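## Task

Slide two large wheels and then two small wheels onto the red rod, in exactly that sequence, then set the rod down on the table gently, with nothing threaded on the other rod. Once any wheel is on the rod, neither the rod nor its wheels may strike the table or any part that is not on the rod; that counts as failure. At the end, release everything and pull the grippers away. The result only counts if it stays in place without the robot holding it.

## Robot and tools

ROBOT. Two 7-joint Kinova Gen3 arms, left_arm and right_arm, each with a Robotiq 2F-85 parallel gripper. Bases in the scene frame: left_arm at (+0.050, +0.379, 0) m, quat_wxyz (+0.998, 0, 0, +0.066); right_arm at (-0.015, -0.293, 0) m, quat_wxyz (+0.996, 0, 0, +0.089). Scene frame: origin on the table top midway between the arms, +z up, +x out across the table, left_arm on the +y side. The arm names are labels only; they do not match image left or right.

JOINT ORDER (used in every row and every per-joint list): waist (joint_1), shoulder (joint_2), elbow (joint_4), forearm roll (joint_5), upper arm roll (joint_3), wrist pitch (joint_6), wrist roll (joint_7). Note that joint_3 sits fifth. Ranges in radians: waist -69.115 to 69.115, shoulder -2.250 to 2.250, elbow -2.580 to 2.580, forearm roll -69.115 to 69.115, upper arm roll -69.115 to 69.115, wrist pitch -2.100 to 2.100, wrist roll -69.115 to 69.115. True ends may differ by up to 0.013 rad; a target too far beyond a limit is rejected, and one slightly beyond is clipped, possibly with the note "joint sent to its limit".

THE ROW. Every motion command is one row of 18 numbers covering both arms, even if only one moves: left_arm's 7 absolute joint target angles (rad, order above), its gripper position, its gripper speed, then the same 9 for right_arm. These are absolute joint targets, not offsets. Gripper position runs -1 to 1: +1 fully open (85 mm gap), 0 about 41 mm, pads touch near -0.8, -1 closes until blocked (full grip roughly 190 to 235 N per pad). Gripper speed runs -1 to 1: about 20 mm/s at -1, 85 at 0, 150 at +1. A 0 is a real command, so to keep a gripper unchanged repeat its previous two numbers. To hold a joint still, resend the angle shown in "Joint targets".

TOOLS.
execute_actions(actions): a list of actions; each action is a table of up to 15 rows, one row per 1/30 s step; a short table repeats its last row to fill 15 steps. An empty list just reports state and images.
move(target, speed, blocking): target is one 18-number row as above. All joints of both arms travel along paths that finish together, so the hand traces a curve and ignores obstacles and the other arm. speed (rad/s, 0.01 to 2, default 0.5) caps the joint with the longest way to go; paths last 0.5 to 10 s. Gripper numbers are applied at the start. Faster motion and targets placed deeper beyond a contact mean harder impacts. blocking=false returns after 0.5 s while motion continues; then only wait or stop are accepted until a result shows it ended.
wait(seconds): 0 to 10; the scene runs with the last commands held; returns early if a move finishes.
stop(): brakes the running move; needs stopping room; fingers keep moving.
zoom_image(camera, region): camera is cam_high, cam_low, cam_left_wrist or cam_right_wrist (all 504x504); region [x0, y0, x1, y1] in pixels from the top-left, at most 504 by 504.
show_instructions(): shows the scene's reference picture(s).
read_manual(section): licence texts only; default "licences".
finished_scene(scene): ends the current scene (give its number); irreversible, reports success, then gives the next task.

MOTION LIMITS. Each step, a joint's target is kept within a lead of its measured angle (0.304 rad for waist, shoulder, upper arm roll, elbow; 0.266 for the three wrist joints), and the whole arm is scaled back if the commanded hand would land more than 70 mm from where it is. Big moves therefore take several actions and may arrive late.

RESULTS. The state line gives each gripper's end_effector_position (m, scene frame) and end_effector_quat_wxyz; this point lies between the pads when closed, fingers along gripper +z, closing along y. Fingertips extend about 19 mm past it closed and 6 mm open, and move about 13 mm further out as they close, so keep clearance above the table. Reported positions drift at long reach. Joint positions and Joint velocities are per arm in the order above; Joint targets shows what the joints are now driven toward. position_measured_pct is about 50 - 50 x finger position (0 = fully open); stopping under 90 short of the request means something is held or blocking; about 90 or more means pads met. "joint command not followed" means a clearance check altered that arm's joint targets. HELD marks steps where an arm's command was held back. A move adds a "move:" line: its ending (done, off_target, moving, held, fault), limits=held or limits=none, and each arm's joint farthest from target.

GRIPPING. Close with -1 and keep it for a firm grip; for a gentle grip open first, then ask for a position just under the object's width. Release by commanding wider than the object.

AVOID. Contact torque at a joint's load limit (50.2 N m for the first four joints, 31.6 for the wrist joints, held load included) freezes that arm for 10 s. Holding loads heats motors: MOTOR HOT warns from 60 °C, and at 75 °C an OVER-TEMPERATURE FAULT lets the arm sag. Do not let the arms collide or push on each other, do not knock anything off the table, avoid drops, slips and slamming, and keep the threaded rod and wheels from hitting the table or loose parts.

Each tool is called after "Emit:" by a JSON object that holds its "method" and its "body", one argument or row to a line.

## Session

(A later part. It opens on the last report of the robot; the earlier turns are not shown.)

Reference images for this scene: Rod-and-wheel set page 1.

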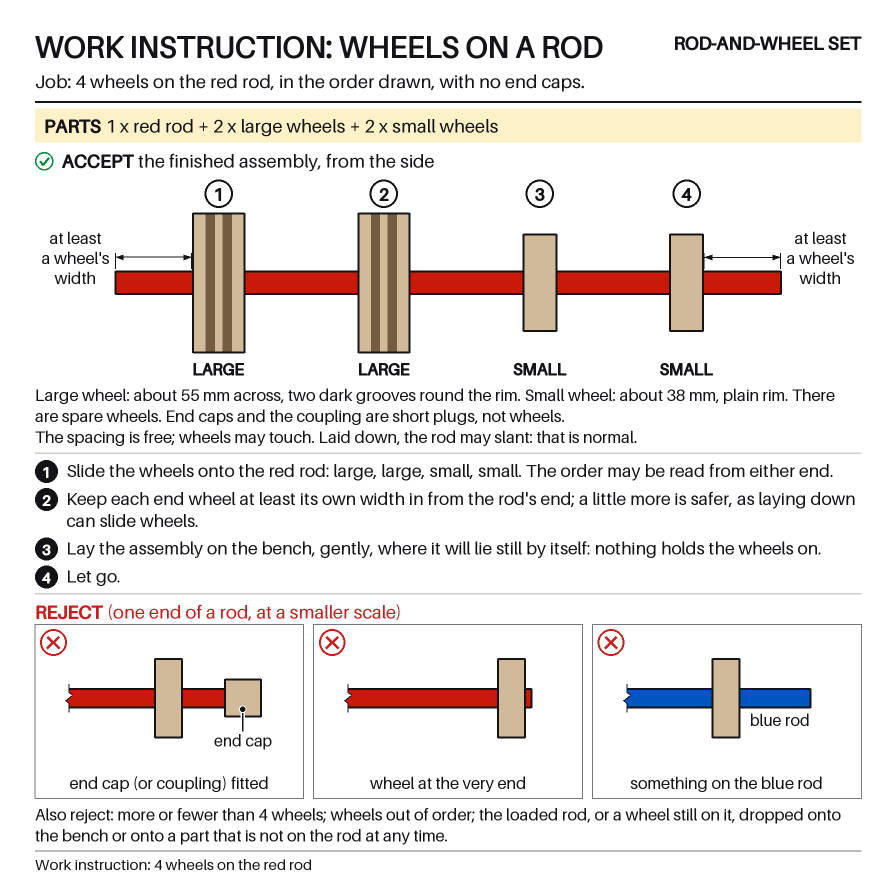

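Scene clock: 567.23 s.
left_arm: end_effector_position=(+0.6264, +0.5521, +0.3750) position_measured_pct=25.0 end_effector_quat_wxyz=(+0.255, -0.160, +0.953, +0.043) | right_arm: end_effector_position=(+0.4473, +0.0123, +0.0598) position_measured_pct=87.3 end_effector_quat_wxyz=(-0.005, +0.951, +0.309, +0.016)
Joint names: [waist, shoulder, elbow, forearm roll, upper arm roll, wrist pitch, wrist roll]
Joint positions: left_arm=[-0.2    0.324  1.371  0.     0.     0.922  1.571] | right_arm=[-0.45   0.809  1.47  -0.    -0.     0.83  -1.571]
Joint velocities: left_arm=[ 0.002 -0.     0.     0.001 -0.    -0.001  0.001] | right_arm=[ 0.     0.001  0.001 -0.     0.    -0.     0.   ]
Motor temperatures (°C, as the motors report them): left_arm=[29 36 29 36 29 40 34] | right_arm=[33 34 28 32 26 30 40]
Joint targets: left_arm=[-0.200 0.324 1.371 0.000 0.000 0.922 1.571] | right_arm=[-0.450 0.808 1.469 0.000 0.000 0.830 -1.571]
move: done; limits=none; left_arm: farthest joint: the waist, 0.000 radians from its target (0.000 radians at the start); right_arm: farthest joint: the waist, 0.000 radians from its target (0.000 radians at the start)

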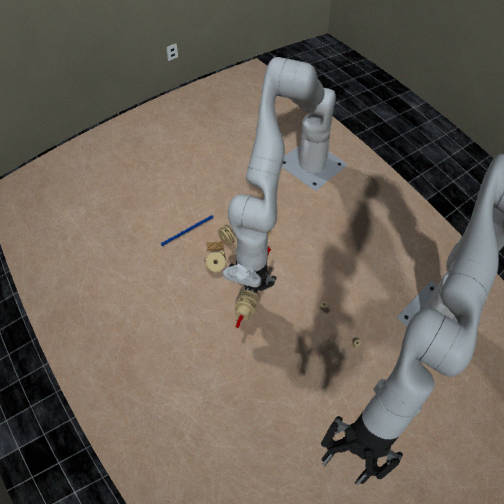

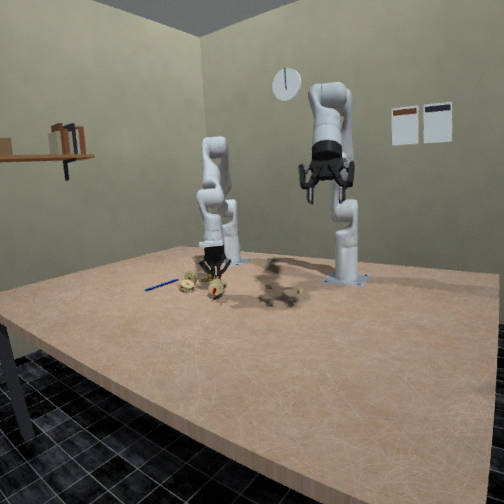

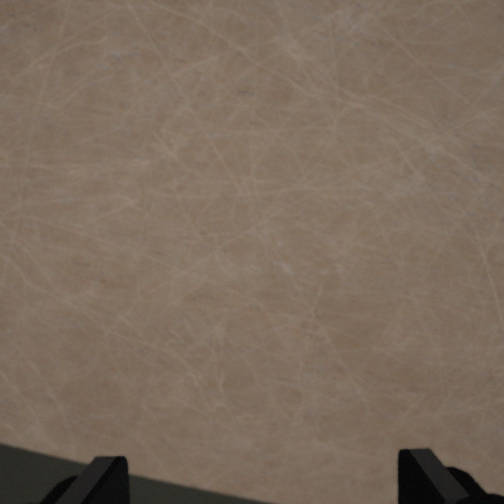

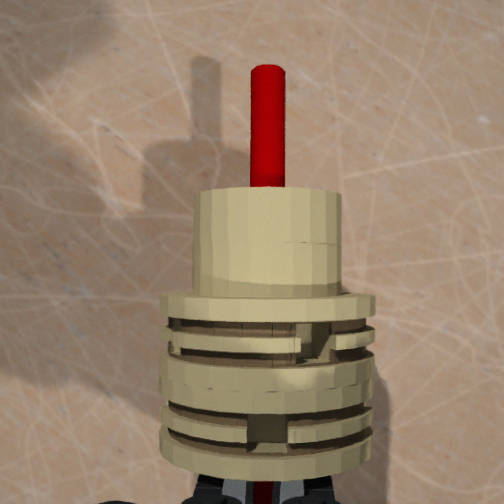

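Emit:
{"method": "move", "body": {
  "target": [-0.2,0.3241,1.3714,0,0,0.9225,1.571,0.5,0.3, -0.45,0.8241,1.4754,0,0,0.8255,-1.571,-1,-0.5],
  "speed": 0.03
}}

Emit:
{"method": "zoom_image", "body": {
  "camera": "cam_low",
  "region": [160, 240, 280, 320]
}}

Scene clock: 571.57 s.
left_arm: end_effector_position=(+0.6264, +0.5521, +0.3750) position_measured_pct=25.0 end_effector_quat_wxyz=(+0.255, -0.160, +0.953, +0.043) | right_arm: end_effector_position=(+0.4430, +0.0091, +0.0497) position_measured_pct=87.3 end_effector_quat_wxyz=(-0.002, +0.951, +0.309, +0.007)
Joint names: [waist, shoulder, elbow, forearm roll, upper arm roll, wrist pitch, wrist roll]
Joint positions: left_arm=[-0.2    0.324  1.371  0.     0.     0.922  1.571] | right_arm=[-0.45   0.825  1.476 -0.    -0.     0.826 -1.571]
Joint velocities: left_arm=[-0.     0.    -0.    -0.     0.    -0.001 -0.   ] | right_arm=[-0.001  0.001 -0.001 -0.     0.    -0.    -0.   ]
Motor temperatures (°C, as the motors report them): left_arm=[29 36 29 36 29 40 34] | right_arm=[33 34 28 32 26 30 40]
Joint targets: left_arm=[-0.200 0.324 1.371 0.000 0.000 0.922 1.571] | right_arm=[-0.450 0.824 1.475 0.000 0.000 0.825 -1.571]
move: done; limits=none; left_arm: farthest joint: the waist, 0.000 radians from its target (0.000 radians at the start); right_arm: farthest joint: the waist, 0.000 radians from its target (0.000 radians at the start)

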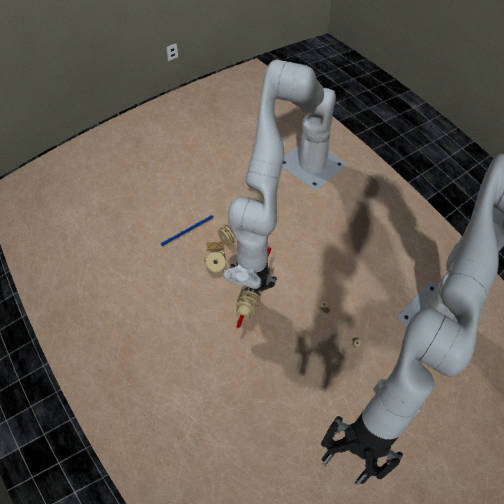

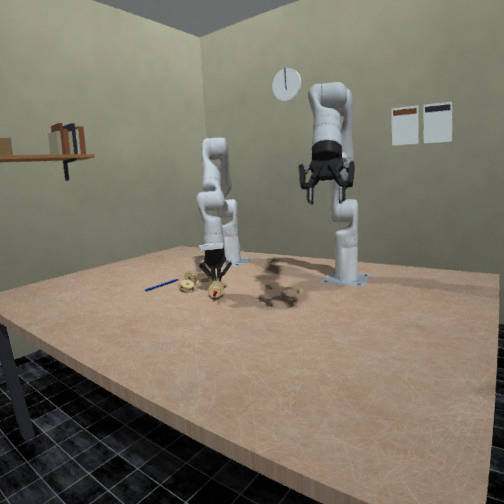

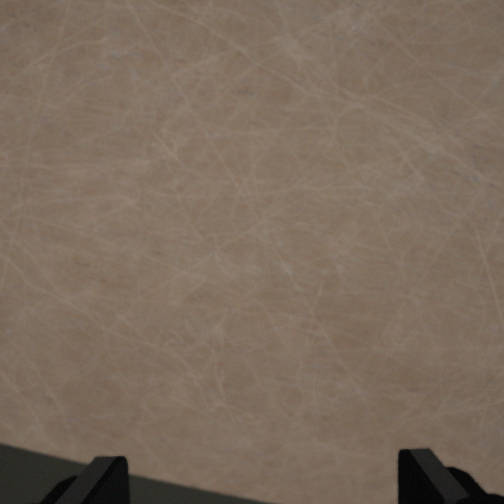

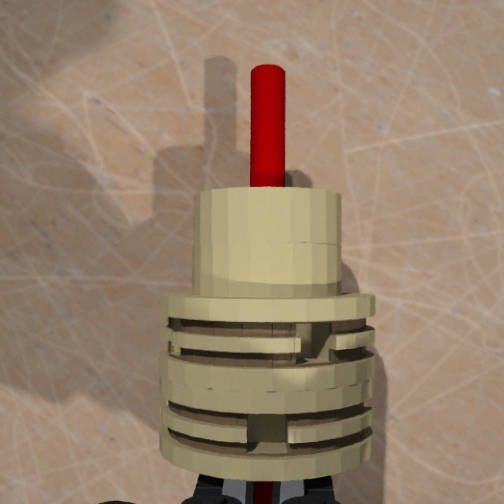

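Region (160, 240, 280, 320) of cam_low's 504x504 image, scaled by 4.200, with more detail than that image has.

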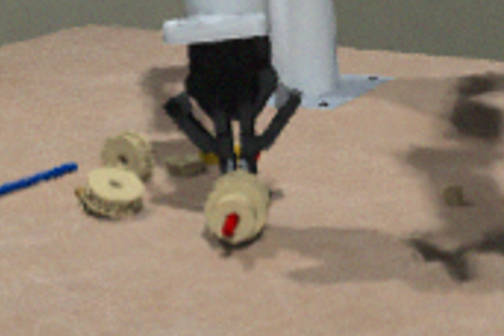

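Emit:
{"method": "move", "body": {
  "target": [-0.2,0.3241,1.3714,0,0,0.9225,1.571,0.5,0.3, -0.45,0.8281,1.4769,0,0,0.8200,-1.571,-1,-0.5],
  "speed": 0.01
}}

Scene clock: 574.13 s.
left_arm: end_effector_position=(+0.6264, +0.5521, +0.3750) position_measured_pct=25.0 end_effector_quat_wxyz=(+0.255, -0.160, +0.953, +0.043) | right_arm: end_effector_position=(+0.4431, +0.0092, +0.0474) position_measured_pct=87.3 end_effector_quat_wxyz=(-0.002, +0.951, +0.309, +0.008)
Joint names: [waist, shoulder, elbow, forearm roll, upper arm roll, wrist pitch, wrist roll]
Joint positions: left_arm=[-0.2    0.324  1.371  0.     0.     0.922  1.571] | right_arm=[-0.45   0.828  1.477  0.     0.     0.82  -1.571]
Joint velocities: left_arm=[ 0.001  0.     0.    -0.001  0.    -0.001  0.   ] | right_arm=[ 0.001  0.     0.001 -0.001 -0.    -0.    -0.   ]
Motor temperatures (°C, as the motors report them): left_arm=[29 36 29 36 29 40 34] | right_arm=[33 34 28 32 26 30 40]
Joint targets: left_arm=[-0.200 0.324 1.371 0.000 0.000 0.922 1.571] | right_arm=[-0.450 0.828 1.477 0.000 0.000 0.820 -1.571]
move: done; limits=none; left_arm: farthest joint: the waist, 0.000 radians from its target (0.000 radians at the start); right_arm: farthest joint: the waist, 0.000 radians from its target (0.000 radians at the start)

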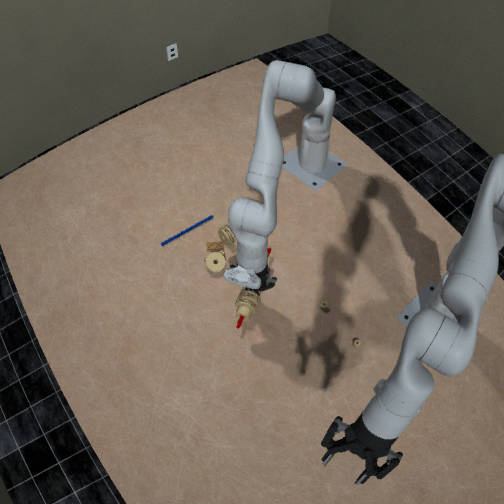

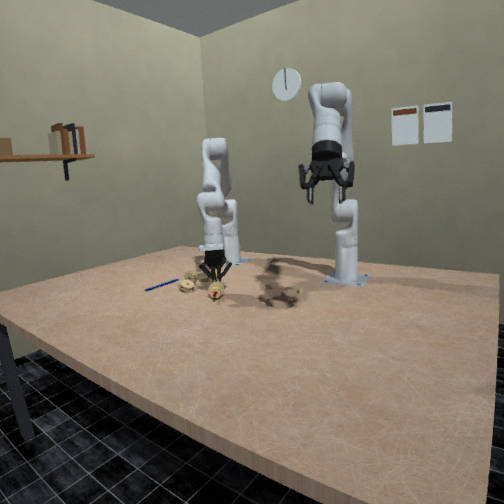

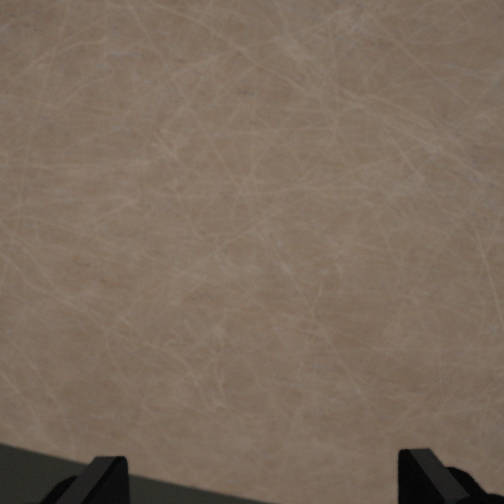

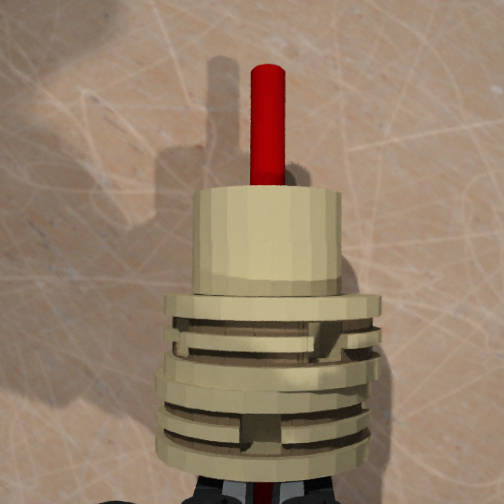

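Emit:
{"method": "move", "body": {
  "target": [-0.2,0.3241,1.3714,0,0,0.9225,1.571,0.5,0.3, -0.45,0.8297,1.4775,0,0,0.8178,-1.571,-1,-0.5],
  "speed": 0.01
}}

Emit:
{"method": "execute_actions", "body": {
  "actions": [
    [[-0.2,0.3241,1.3714,0,0,0.9225,1.571,0.5,0.3, -0.45,0.8297,1.4775,0,0,0.8178,-1.571,0.3,-0.3]],
    [[-0.2,0.3241,1.3714,0,0,0.9225,1.571,0.5,0.3, -0.45,0.8297,1.4775,0,0,0.8178,-1.571,0.3,-0.3]]
  ]
}}

Scene clock: 577.70 s.
left_arm: end_effector_position=(+0.6264, +0.5521, +0.3750) position_measured_pct=25.0 end_effector_quat_wxyz=(+0.255, -0.160, +0.953, +0.043) | right_arm: end_effector_position=(+0.4431, +0.0092, +0.0464) position_measured_pct=87.3 end_effector_quat_wxyz=(-0.002, +0.951, +0.309, +0.008)
Joint names: [waist, shoulder, elbow, forearm roll, upper arm roll, wrist pitch, wrist roll]
Joint positions: left_arm=[-0.2    0.324  1.371  0.     0.     0.922  1.571] | right_arm=[-0.45   0.83   1.478  0.     0.     0.818 -1.571]
Joint velocities: left_arm=[-0.     0.     0.    -0.001  0.     0.001  0.001] | right_arm=[ 0. -0. -0. -0.  0. -0.  0.]
Motor temperatures (°C, as the motors report them): left_arm=[29 36 29 36 29 40 34] | right_arm=[33 34 28 32 26 30 40]
Joint targets: left_arm=[-0.200 0.324 1.371 0.000 0.000 0.922 1.571] | right_arm=[-0.450 0.830 1.478 0.000 0.000 0.818 -1.571]
move: done; limits=none; left_arm: farthest joint: the waist, 0.000 radians from its target (0.000 radians at the start); right_arm: farthest joint: the waist, 0.000 radians from its target (0.000 radians at the start)

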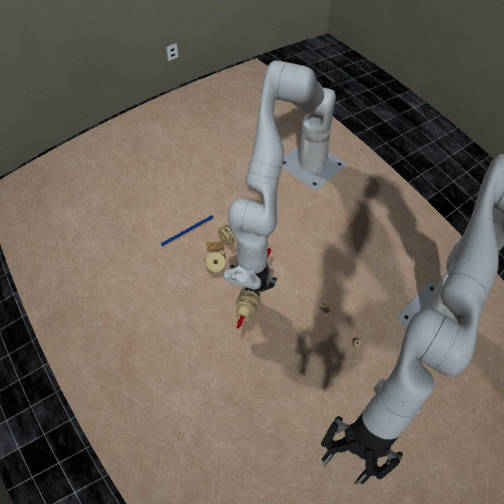

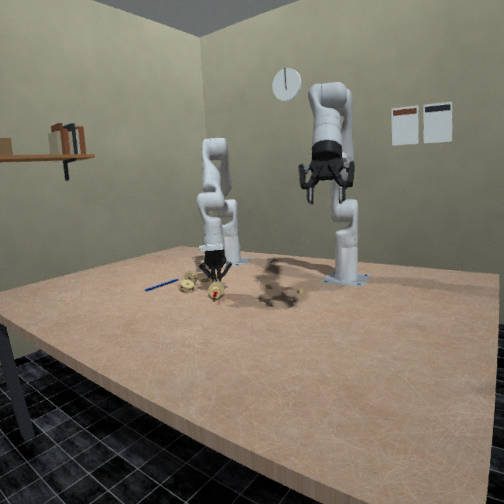

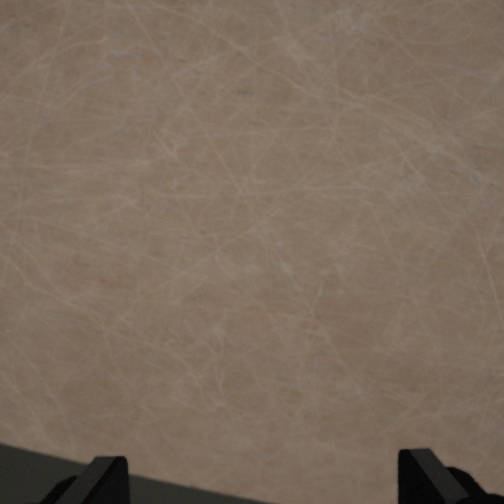

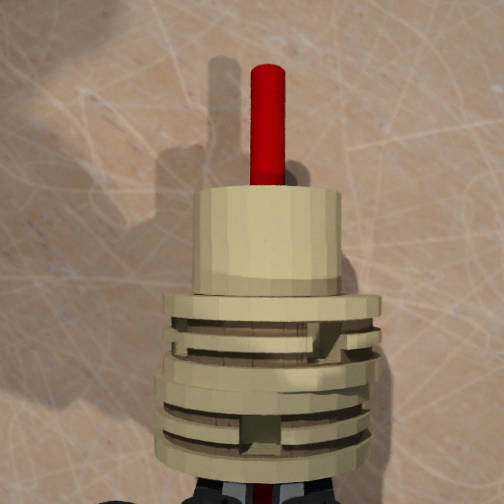

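Scene clock: 578.70 s.
left_arm: end_effector_position=(+0.6264, +0.5521, +0.3750) position_measured_pct=25.0 end_effector_quat_wxyz=(+0.255, -0.160, +0.953, +0.043) | right_arm: end_effector_position=(+0.4432, +0.0093, +0.0465) position_measured_pct=34.9 end_effector_quat_wxyz=(-0.003, +0.951, +0.309, +0.008)
Joint names: [waist, shoulder, elbow, forearm roll, upper arm roll, wrist pitch, wrist roll]
Joint positions: left_arm=[-0.2    0.324  1.371  0.     0.     0.922  1.571] | right_arm=[-0.45   0.83   1.478 -0.    -0.     0.818 -1.571]
Joint velocities: left_arm=[ 0.     0.001  0.    -0.    -0.     0.    -0.001] | right_arm=[-0. -0.  0. -0.  0. -0. -0.]
Motor temperatures (°C, as the motors report them): left_arm=[29 36 29 36 29 40 34] | right_arm=[33 34 28 32 26 30 40]
Joint targets: left_arm=[-0.200 0.324 1.371 0.000 0.000 0.922 1.571] | right_arm=[-0.450 0.830 1.478 0.000 0.000 0.818 -1.571]
Step readings (joint positions; steps 1 to 15: 1st action; 16 to 30: 2nd action):
0: left_arm=[-0.200 0.324 1.371 0.000 0.000 0.922 1.571] | right_arm=[-0.450 0.830 1.478 0.000 0.000 0.818 -1.571]
1: left_arm=[-0.200 0.324 1.371 0.000 0.000 0.922 1.571] | right_arm=[-0.450 0.830 1.478 0.000 0.000 0.818 -1.571]
2: left_arm=[-0.200 0.324 1.371 0.000 0.000 0.922 1.571] | right_arm=[-0.450 0.830 1.478 0.000 0.000 0.818 -1.571]
4: left_arm=[-0.200 0.324 1.371 0.000 0.000 0.922 1.571] | right_arm=[-0.450 0.830 1.478 0.000 0.000 0.818 -1.571]
8: left_arm=[-0.200 0.324 1.371 0.000 0.000 0.922 1.571] | right_arm=[-0.450 0.830 1.478 -0.000 -0.000 0.818 -1.571]
15: left_arm=[-0.200 0.324 1.371 0.000 0.000 0.922 1.571] | right_arm=[-0.450 0.830 1.478 -0.000 -0.000 0.818 -1.571]
16: left_arm=[-0.200 0.324 1.371 0.000 0.000 0.922 1.571] | right_arm=[-0.450 0.830 1.478 -0.000 -0.000 0.818 -1.571]
17: left_arm=[-0.200 0.324 1.371 0.000 0.000 0.922 1.571] | right_arm=[-0.450 0.830 1.478 -0.000 -0.000 0.818 -1.571]
19: left_arm=[-0.200 0.324 1.371 0.000 0.000 0.922 1.571] | right_arm=[-0.450 0.830 1.478 -0.000 -0.000 0.818 -1.571]
23: left_arm=[-0.200 0.324 1.371 0.000 0.000 0.922 1.571] | right_arm=[-0.450 0.830 1.478 -0.000 -0.000 0.818 -1.571]
30: Joint positions above

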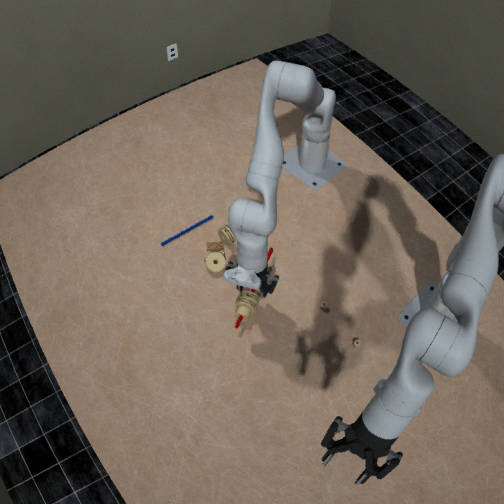

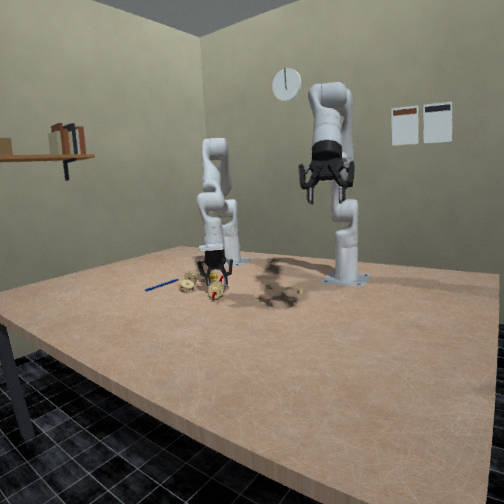

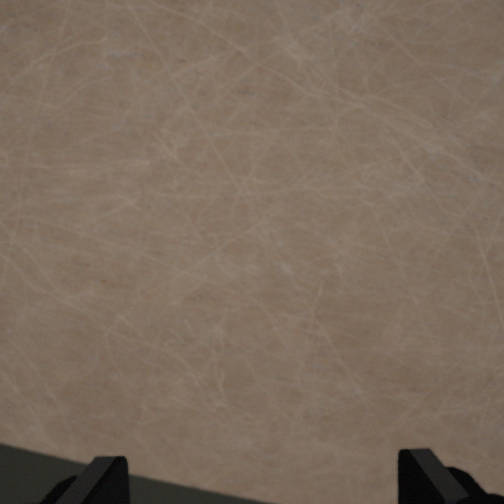

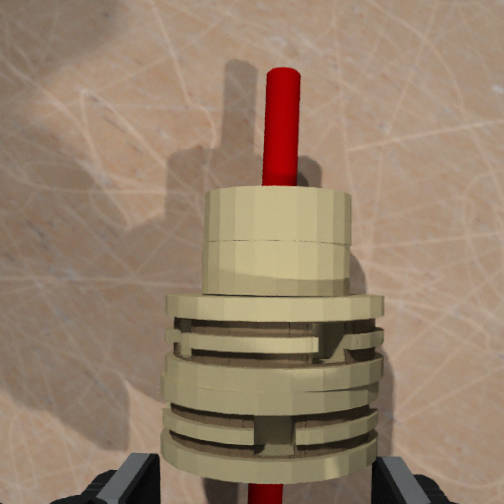

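Emit:
{"method": "move", "body": {
  "target": [-0.2,0.3241,1.3714,0,0,0.9225,1.571,0.5,0.3, -0.45,0.6791,1.3928,0,0,1.05,-1.571,0.3,-0.3],
  "speed": 0.25
}}

Emit:
{"method": "move", "body": {
  "target": [-0.2,0.3241,1.3714,0,0,0.9225,1.571,0.5,0.3, 0.1,0.45,1.3,0,0,1.3,-1.571,0.3,-0.3],
  "speed": 0.7
}}

Emit:
{"method": "zoom_image", "body": {
  "camera": "cam_high",
  "region": [190, 210, 330, 350]
}}

Emit:
{"method": "zoom_image", "body": {
  "camera": "cam_low",
  "region": [160, 250, 280, 320]
}}

Scene clock: 584.47 s.
left_arm: end_effector_position=(+0.6264, +0.5521, +0.3750) position_measured_pct=25.0 end_effector_quat_wxyz=(+0.255, -0.160, +0.953, +0.043) | right_arm: end_effector_position=(+0.4413, +0.0079, +0.1498) position_measured_pct=34.9 end_effector_quat_wxyz=(-0.003, +0.951, +0.309, +0.009)
Joint names: [waist, shoulder, elbow, forearm roll, upper arm roll, wrist pitch, wrist roll]
Joint positions: left_arm=[-0.2    0.324  1.371  0.     0.     0.922  1.571] | right_arm=[-0.45   0.679  1.393 -0.    -0.     1.05  -1.571]
Joint velocities: left_arm=[0.001 0.    0.    0.001 0.    0.    0.001] | right_arm=[ 0.    -0.002  0.001 -0.     0.     0.     0.   ]
Motor temperatures (°C, as the motors report them): left_arm=[29 36 29 36 29 40 34] | right_arm=[33 34 28 32 26 30 40]
Joint targets: left_arm=[-0.200 0.324 1.371 0.000 0.000 0.922 1.571] | right_arm=[-0.450 0.679 1.393 0.000 0.000 1.050 -1.571]
move: done; limits=none; left_arm: farthest joint: the waist, 0.000 radians from its target (0.000 radians at the start); right_arm: farthest joint: the waist, 0.000 radians from its target (0.000 radians at the start)

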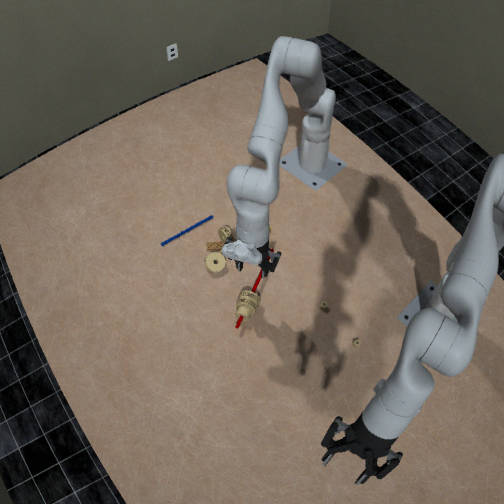

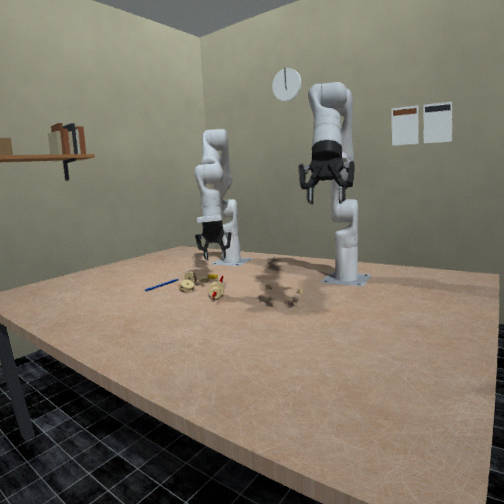

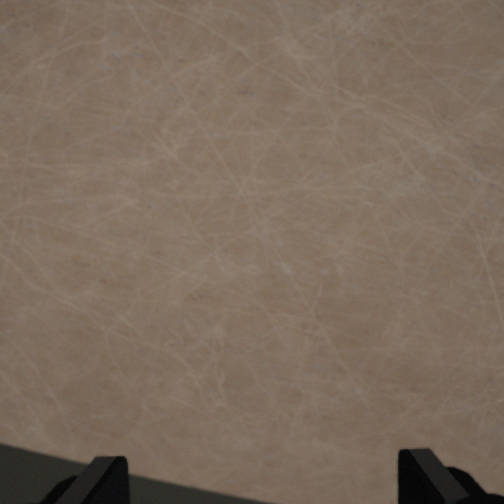

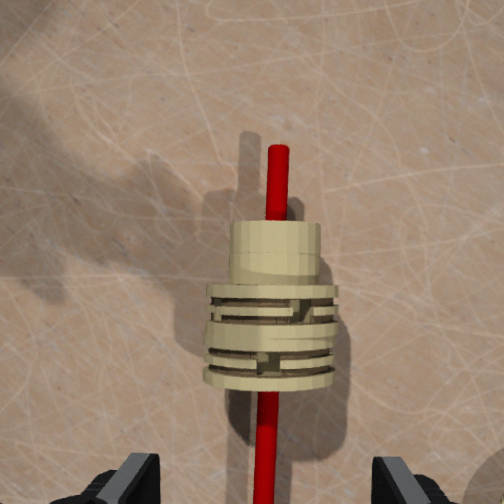

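Scene clock: 585.90 s.
left_arm: end_effector_position=(+0.6264, +0.5521, +0.3750) position_measured_pct=25.0 end_effector_quat_wxyz=(+0.255, -0.160, +0.953, +0.043) | right_arm: end_effector_position=(+0.5062, -0.2768, +0.2976) position_measured_pct=34.9 end_effector_quat_wxyz=(-0.002, +0.998, +0.039, +0.046)
Joint names: [waist, shoulder, elbow, forearm roll, upper arm roll, wrist pitch, wrist roll]
Joint positions: left_arm=[-0.2    0.324  1.371  0.     0.     0.922  1.571] | right_arm=[ 0.1    0.45   1.3    0.     0.     1.3   -1.571]
Joint velocities: left_arm=[-0.     0.     0.001 -0.001 -0.     0.     0.   ] | right_arm=[ 0.003 -0.001  0.     0.    -0.    -0.    -0.   ]
Motor temperatures (°C, as the motors report them): left_arm=[29 36 29 36 29 40 34] | right_arm=[33 34 28 32 26 30 40]
Joint targets: left_arm=[-0.200 0.324 1.371 0.000 0.000 0.922 1.571] | right_arm=[0.100 0.450 1.300 0.000 0.000 1.300 -1.571]
move: done; limits=none; left_arm: farthest joint: the waist, 0.000 radians from its target (0.000 radians at the start); right_arm: farthest joint: the waist, 0.000 radians from its target (0.550 radians at the start)

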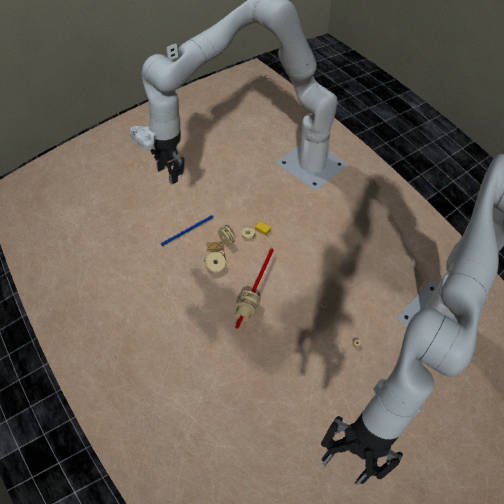

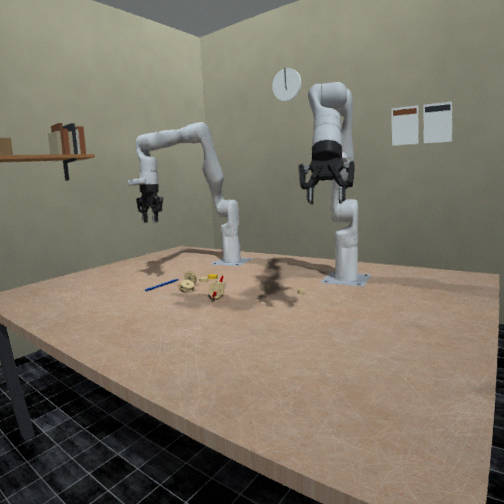

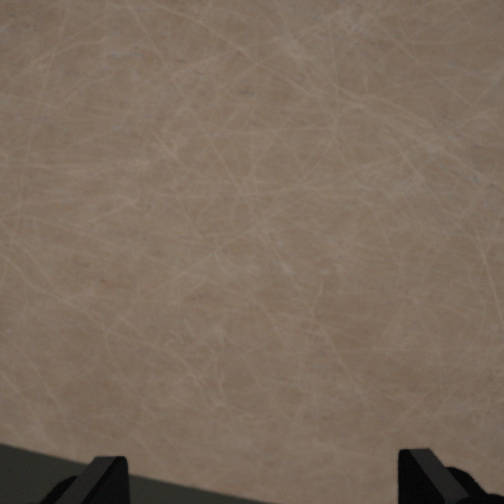

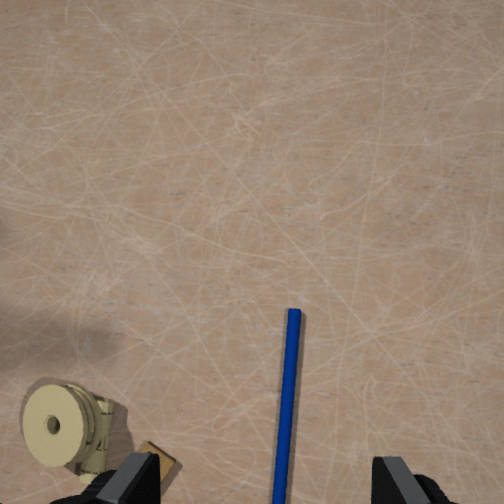

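Region (190, 210, 330, 350) of cam_high's 504x504 image, scaled by 3.600, with more detail than that image has.

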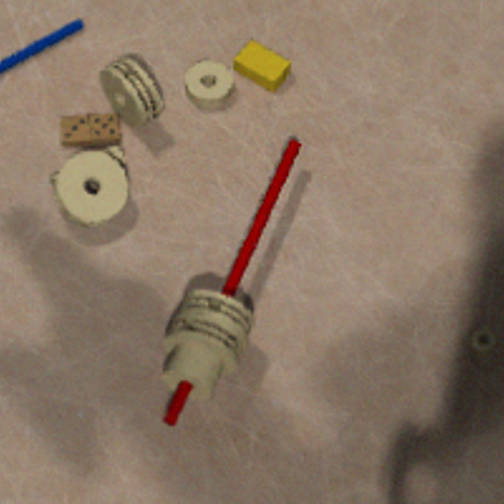

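Region (160, 250, 280, 320) of cam_low's 504x504 image, scaled by 4.200, with more detail than that image has; it fills the top 294 rows of this view, and the rest is white.

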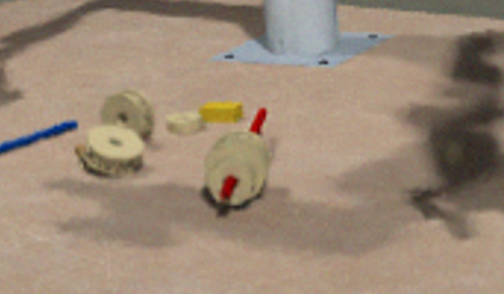

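Emit:
{"method": "finished_scene", "body": {
  "scene": 2
}}

The scene is finished: the task was done.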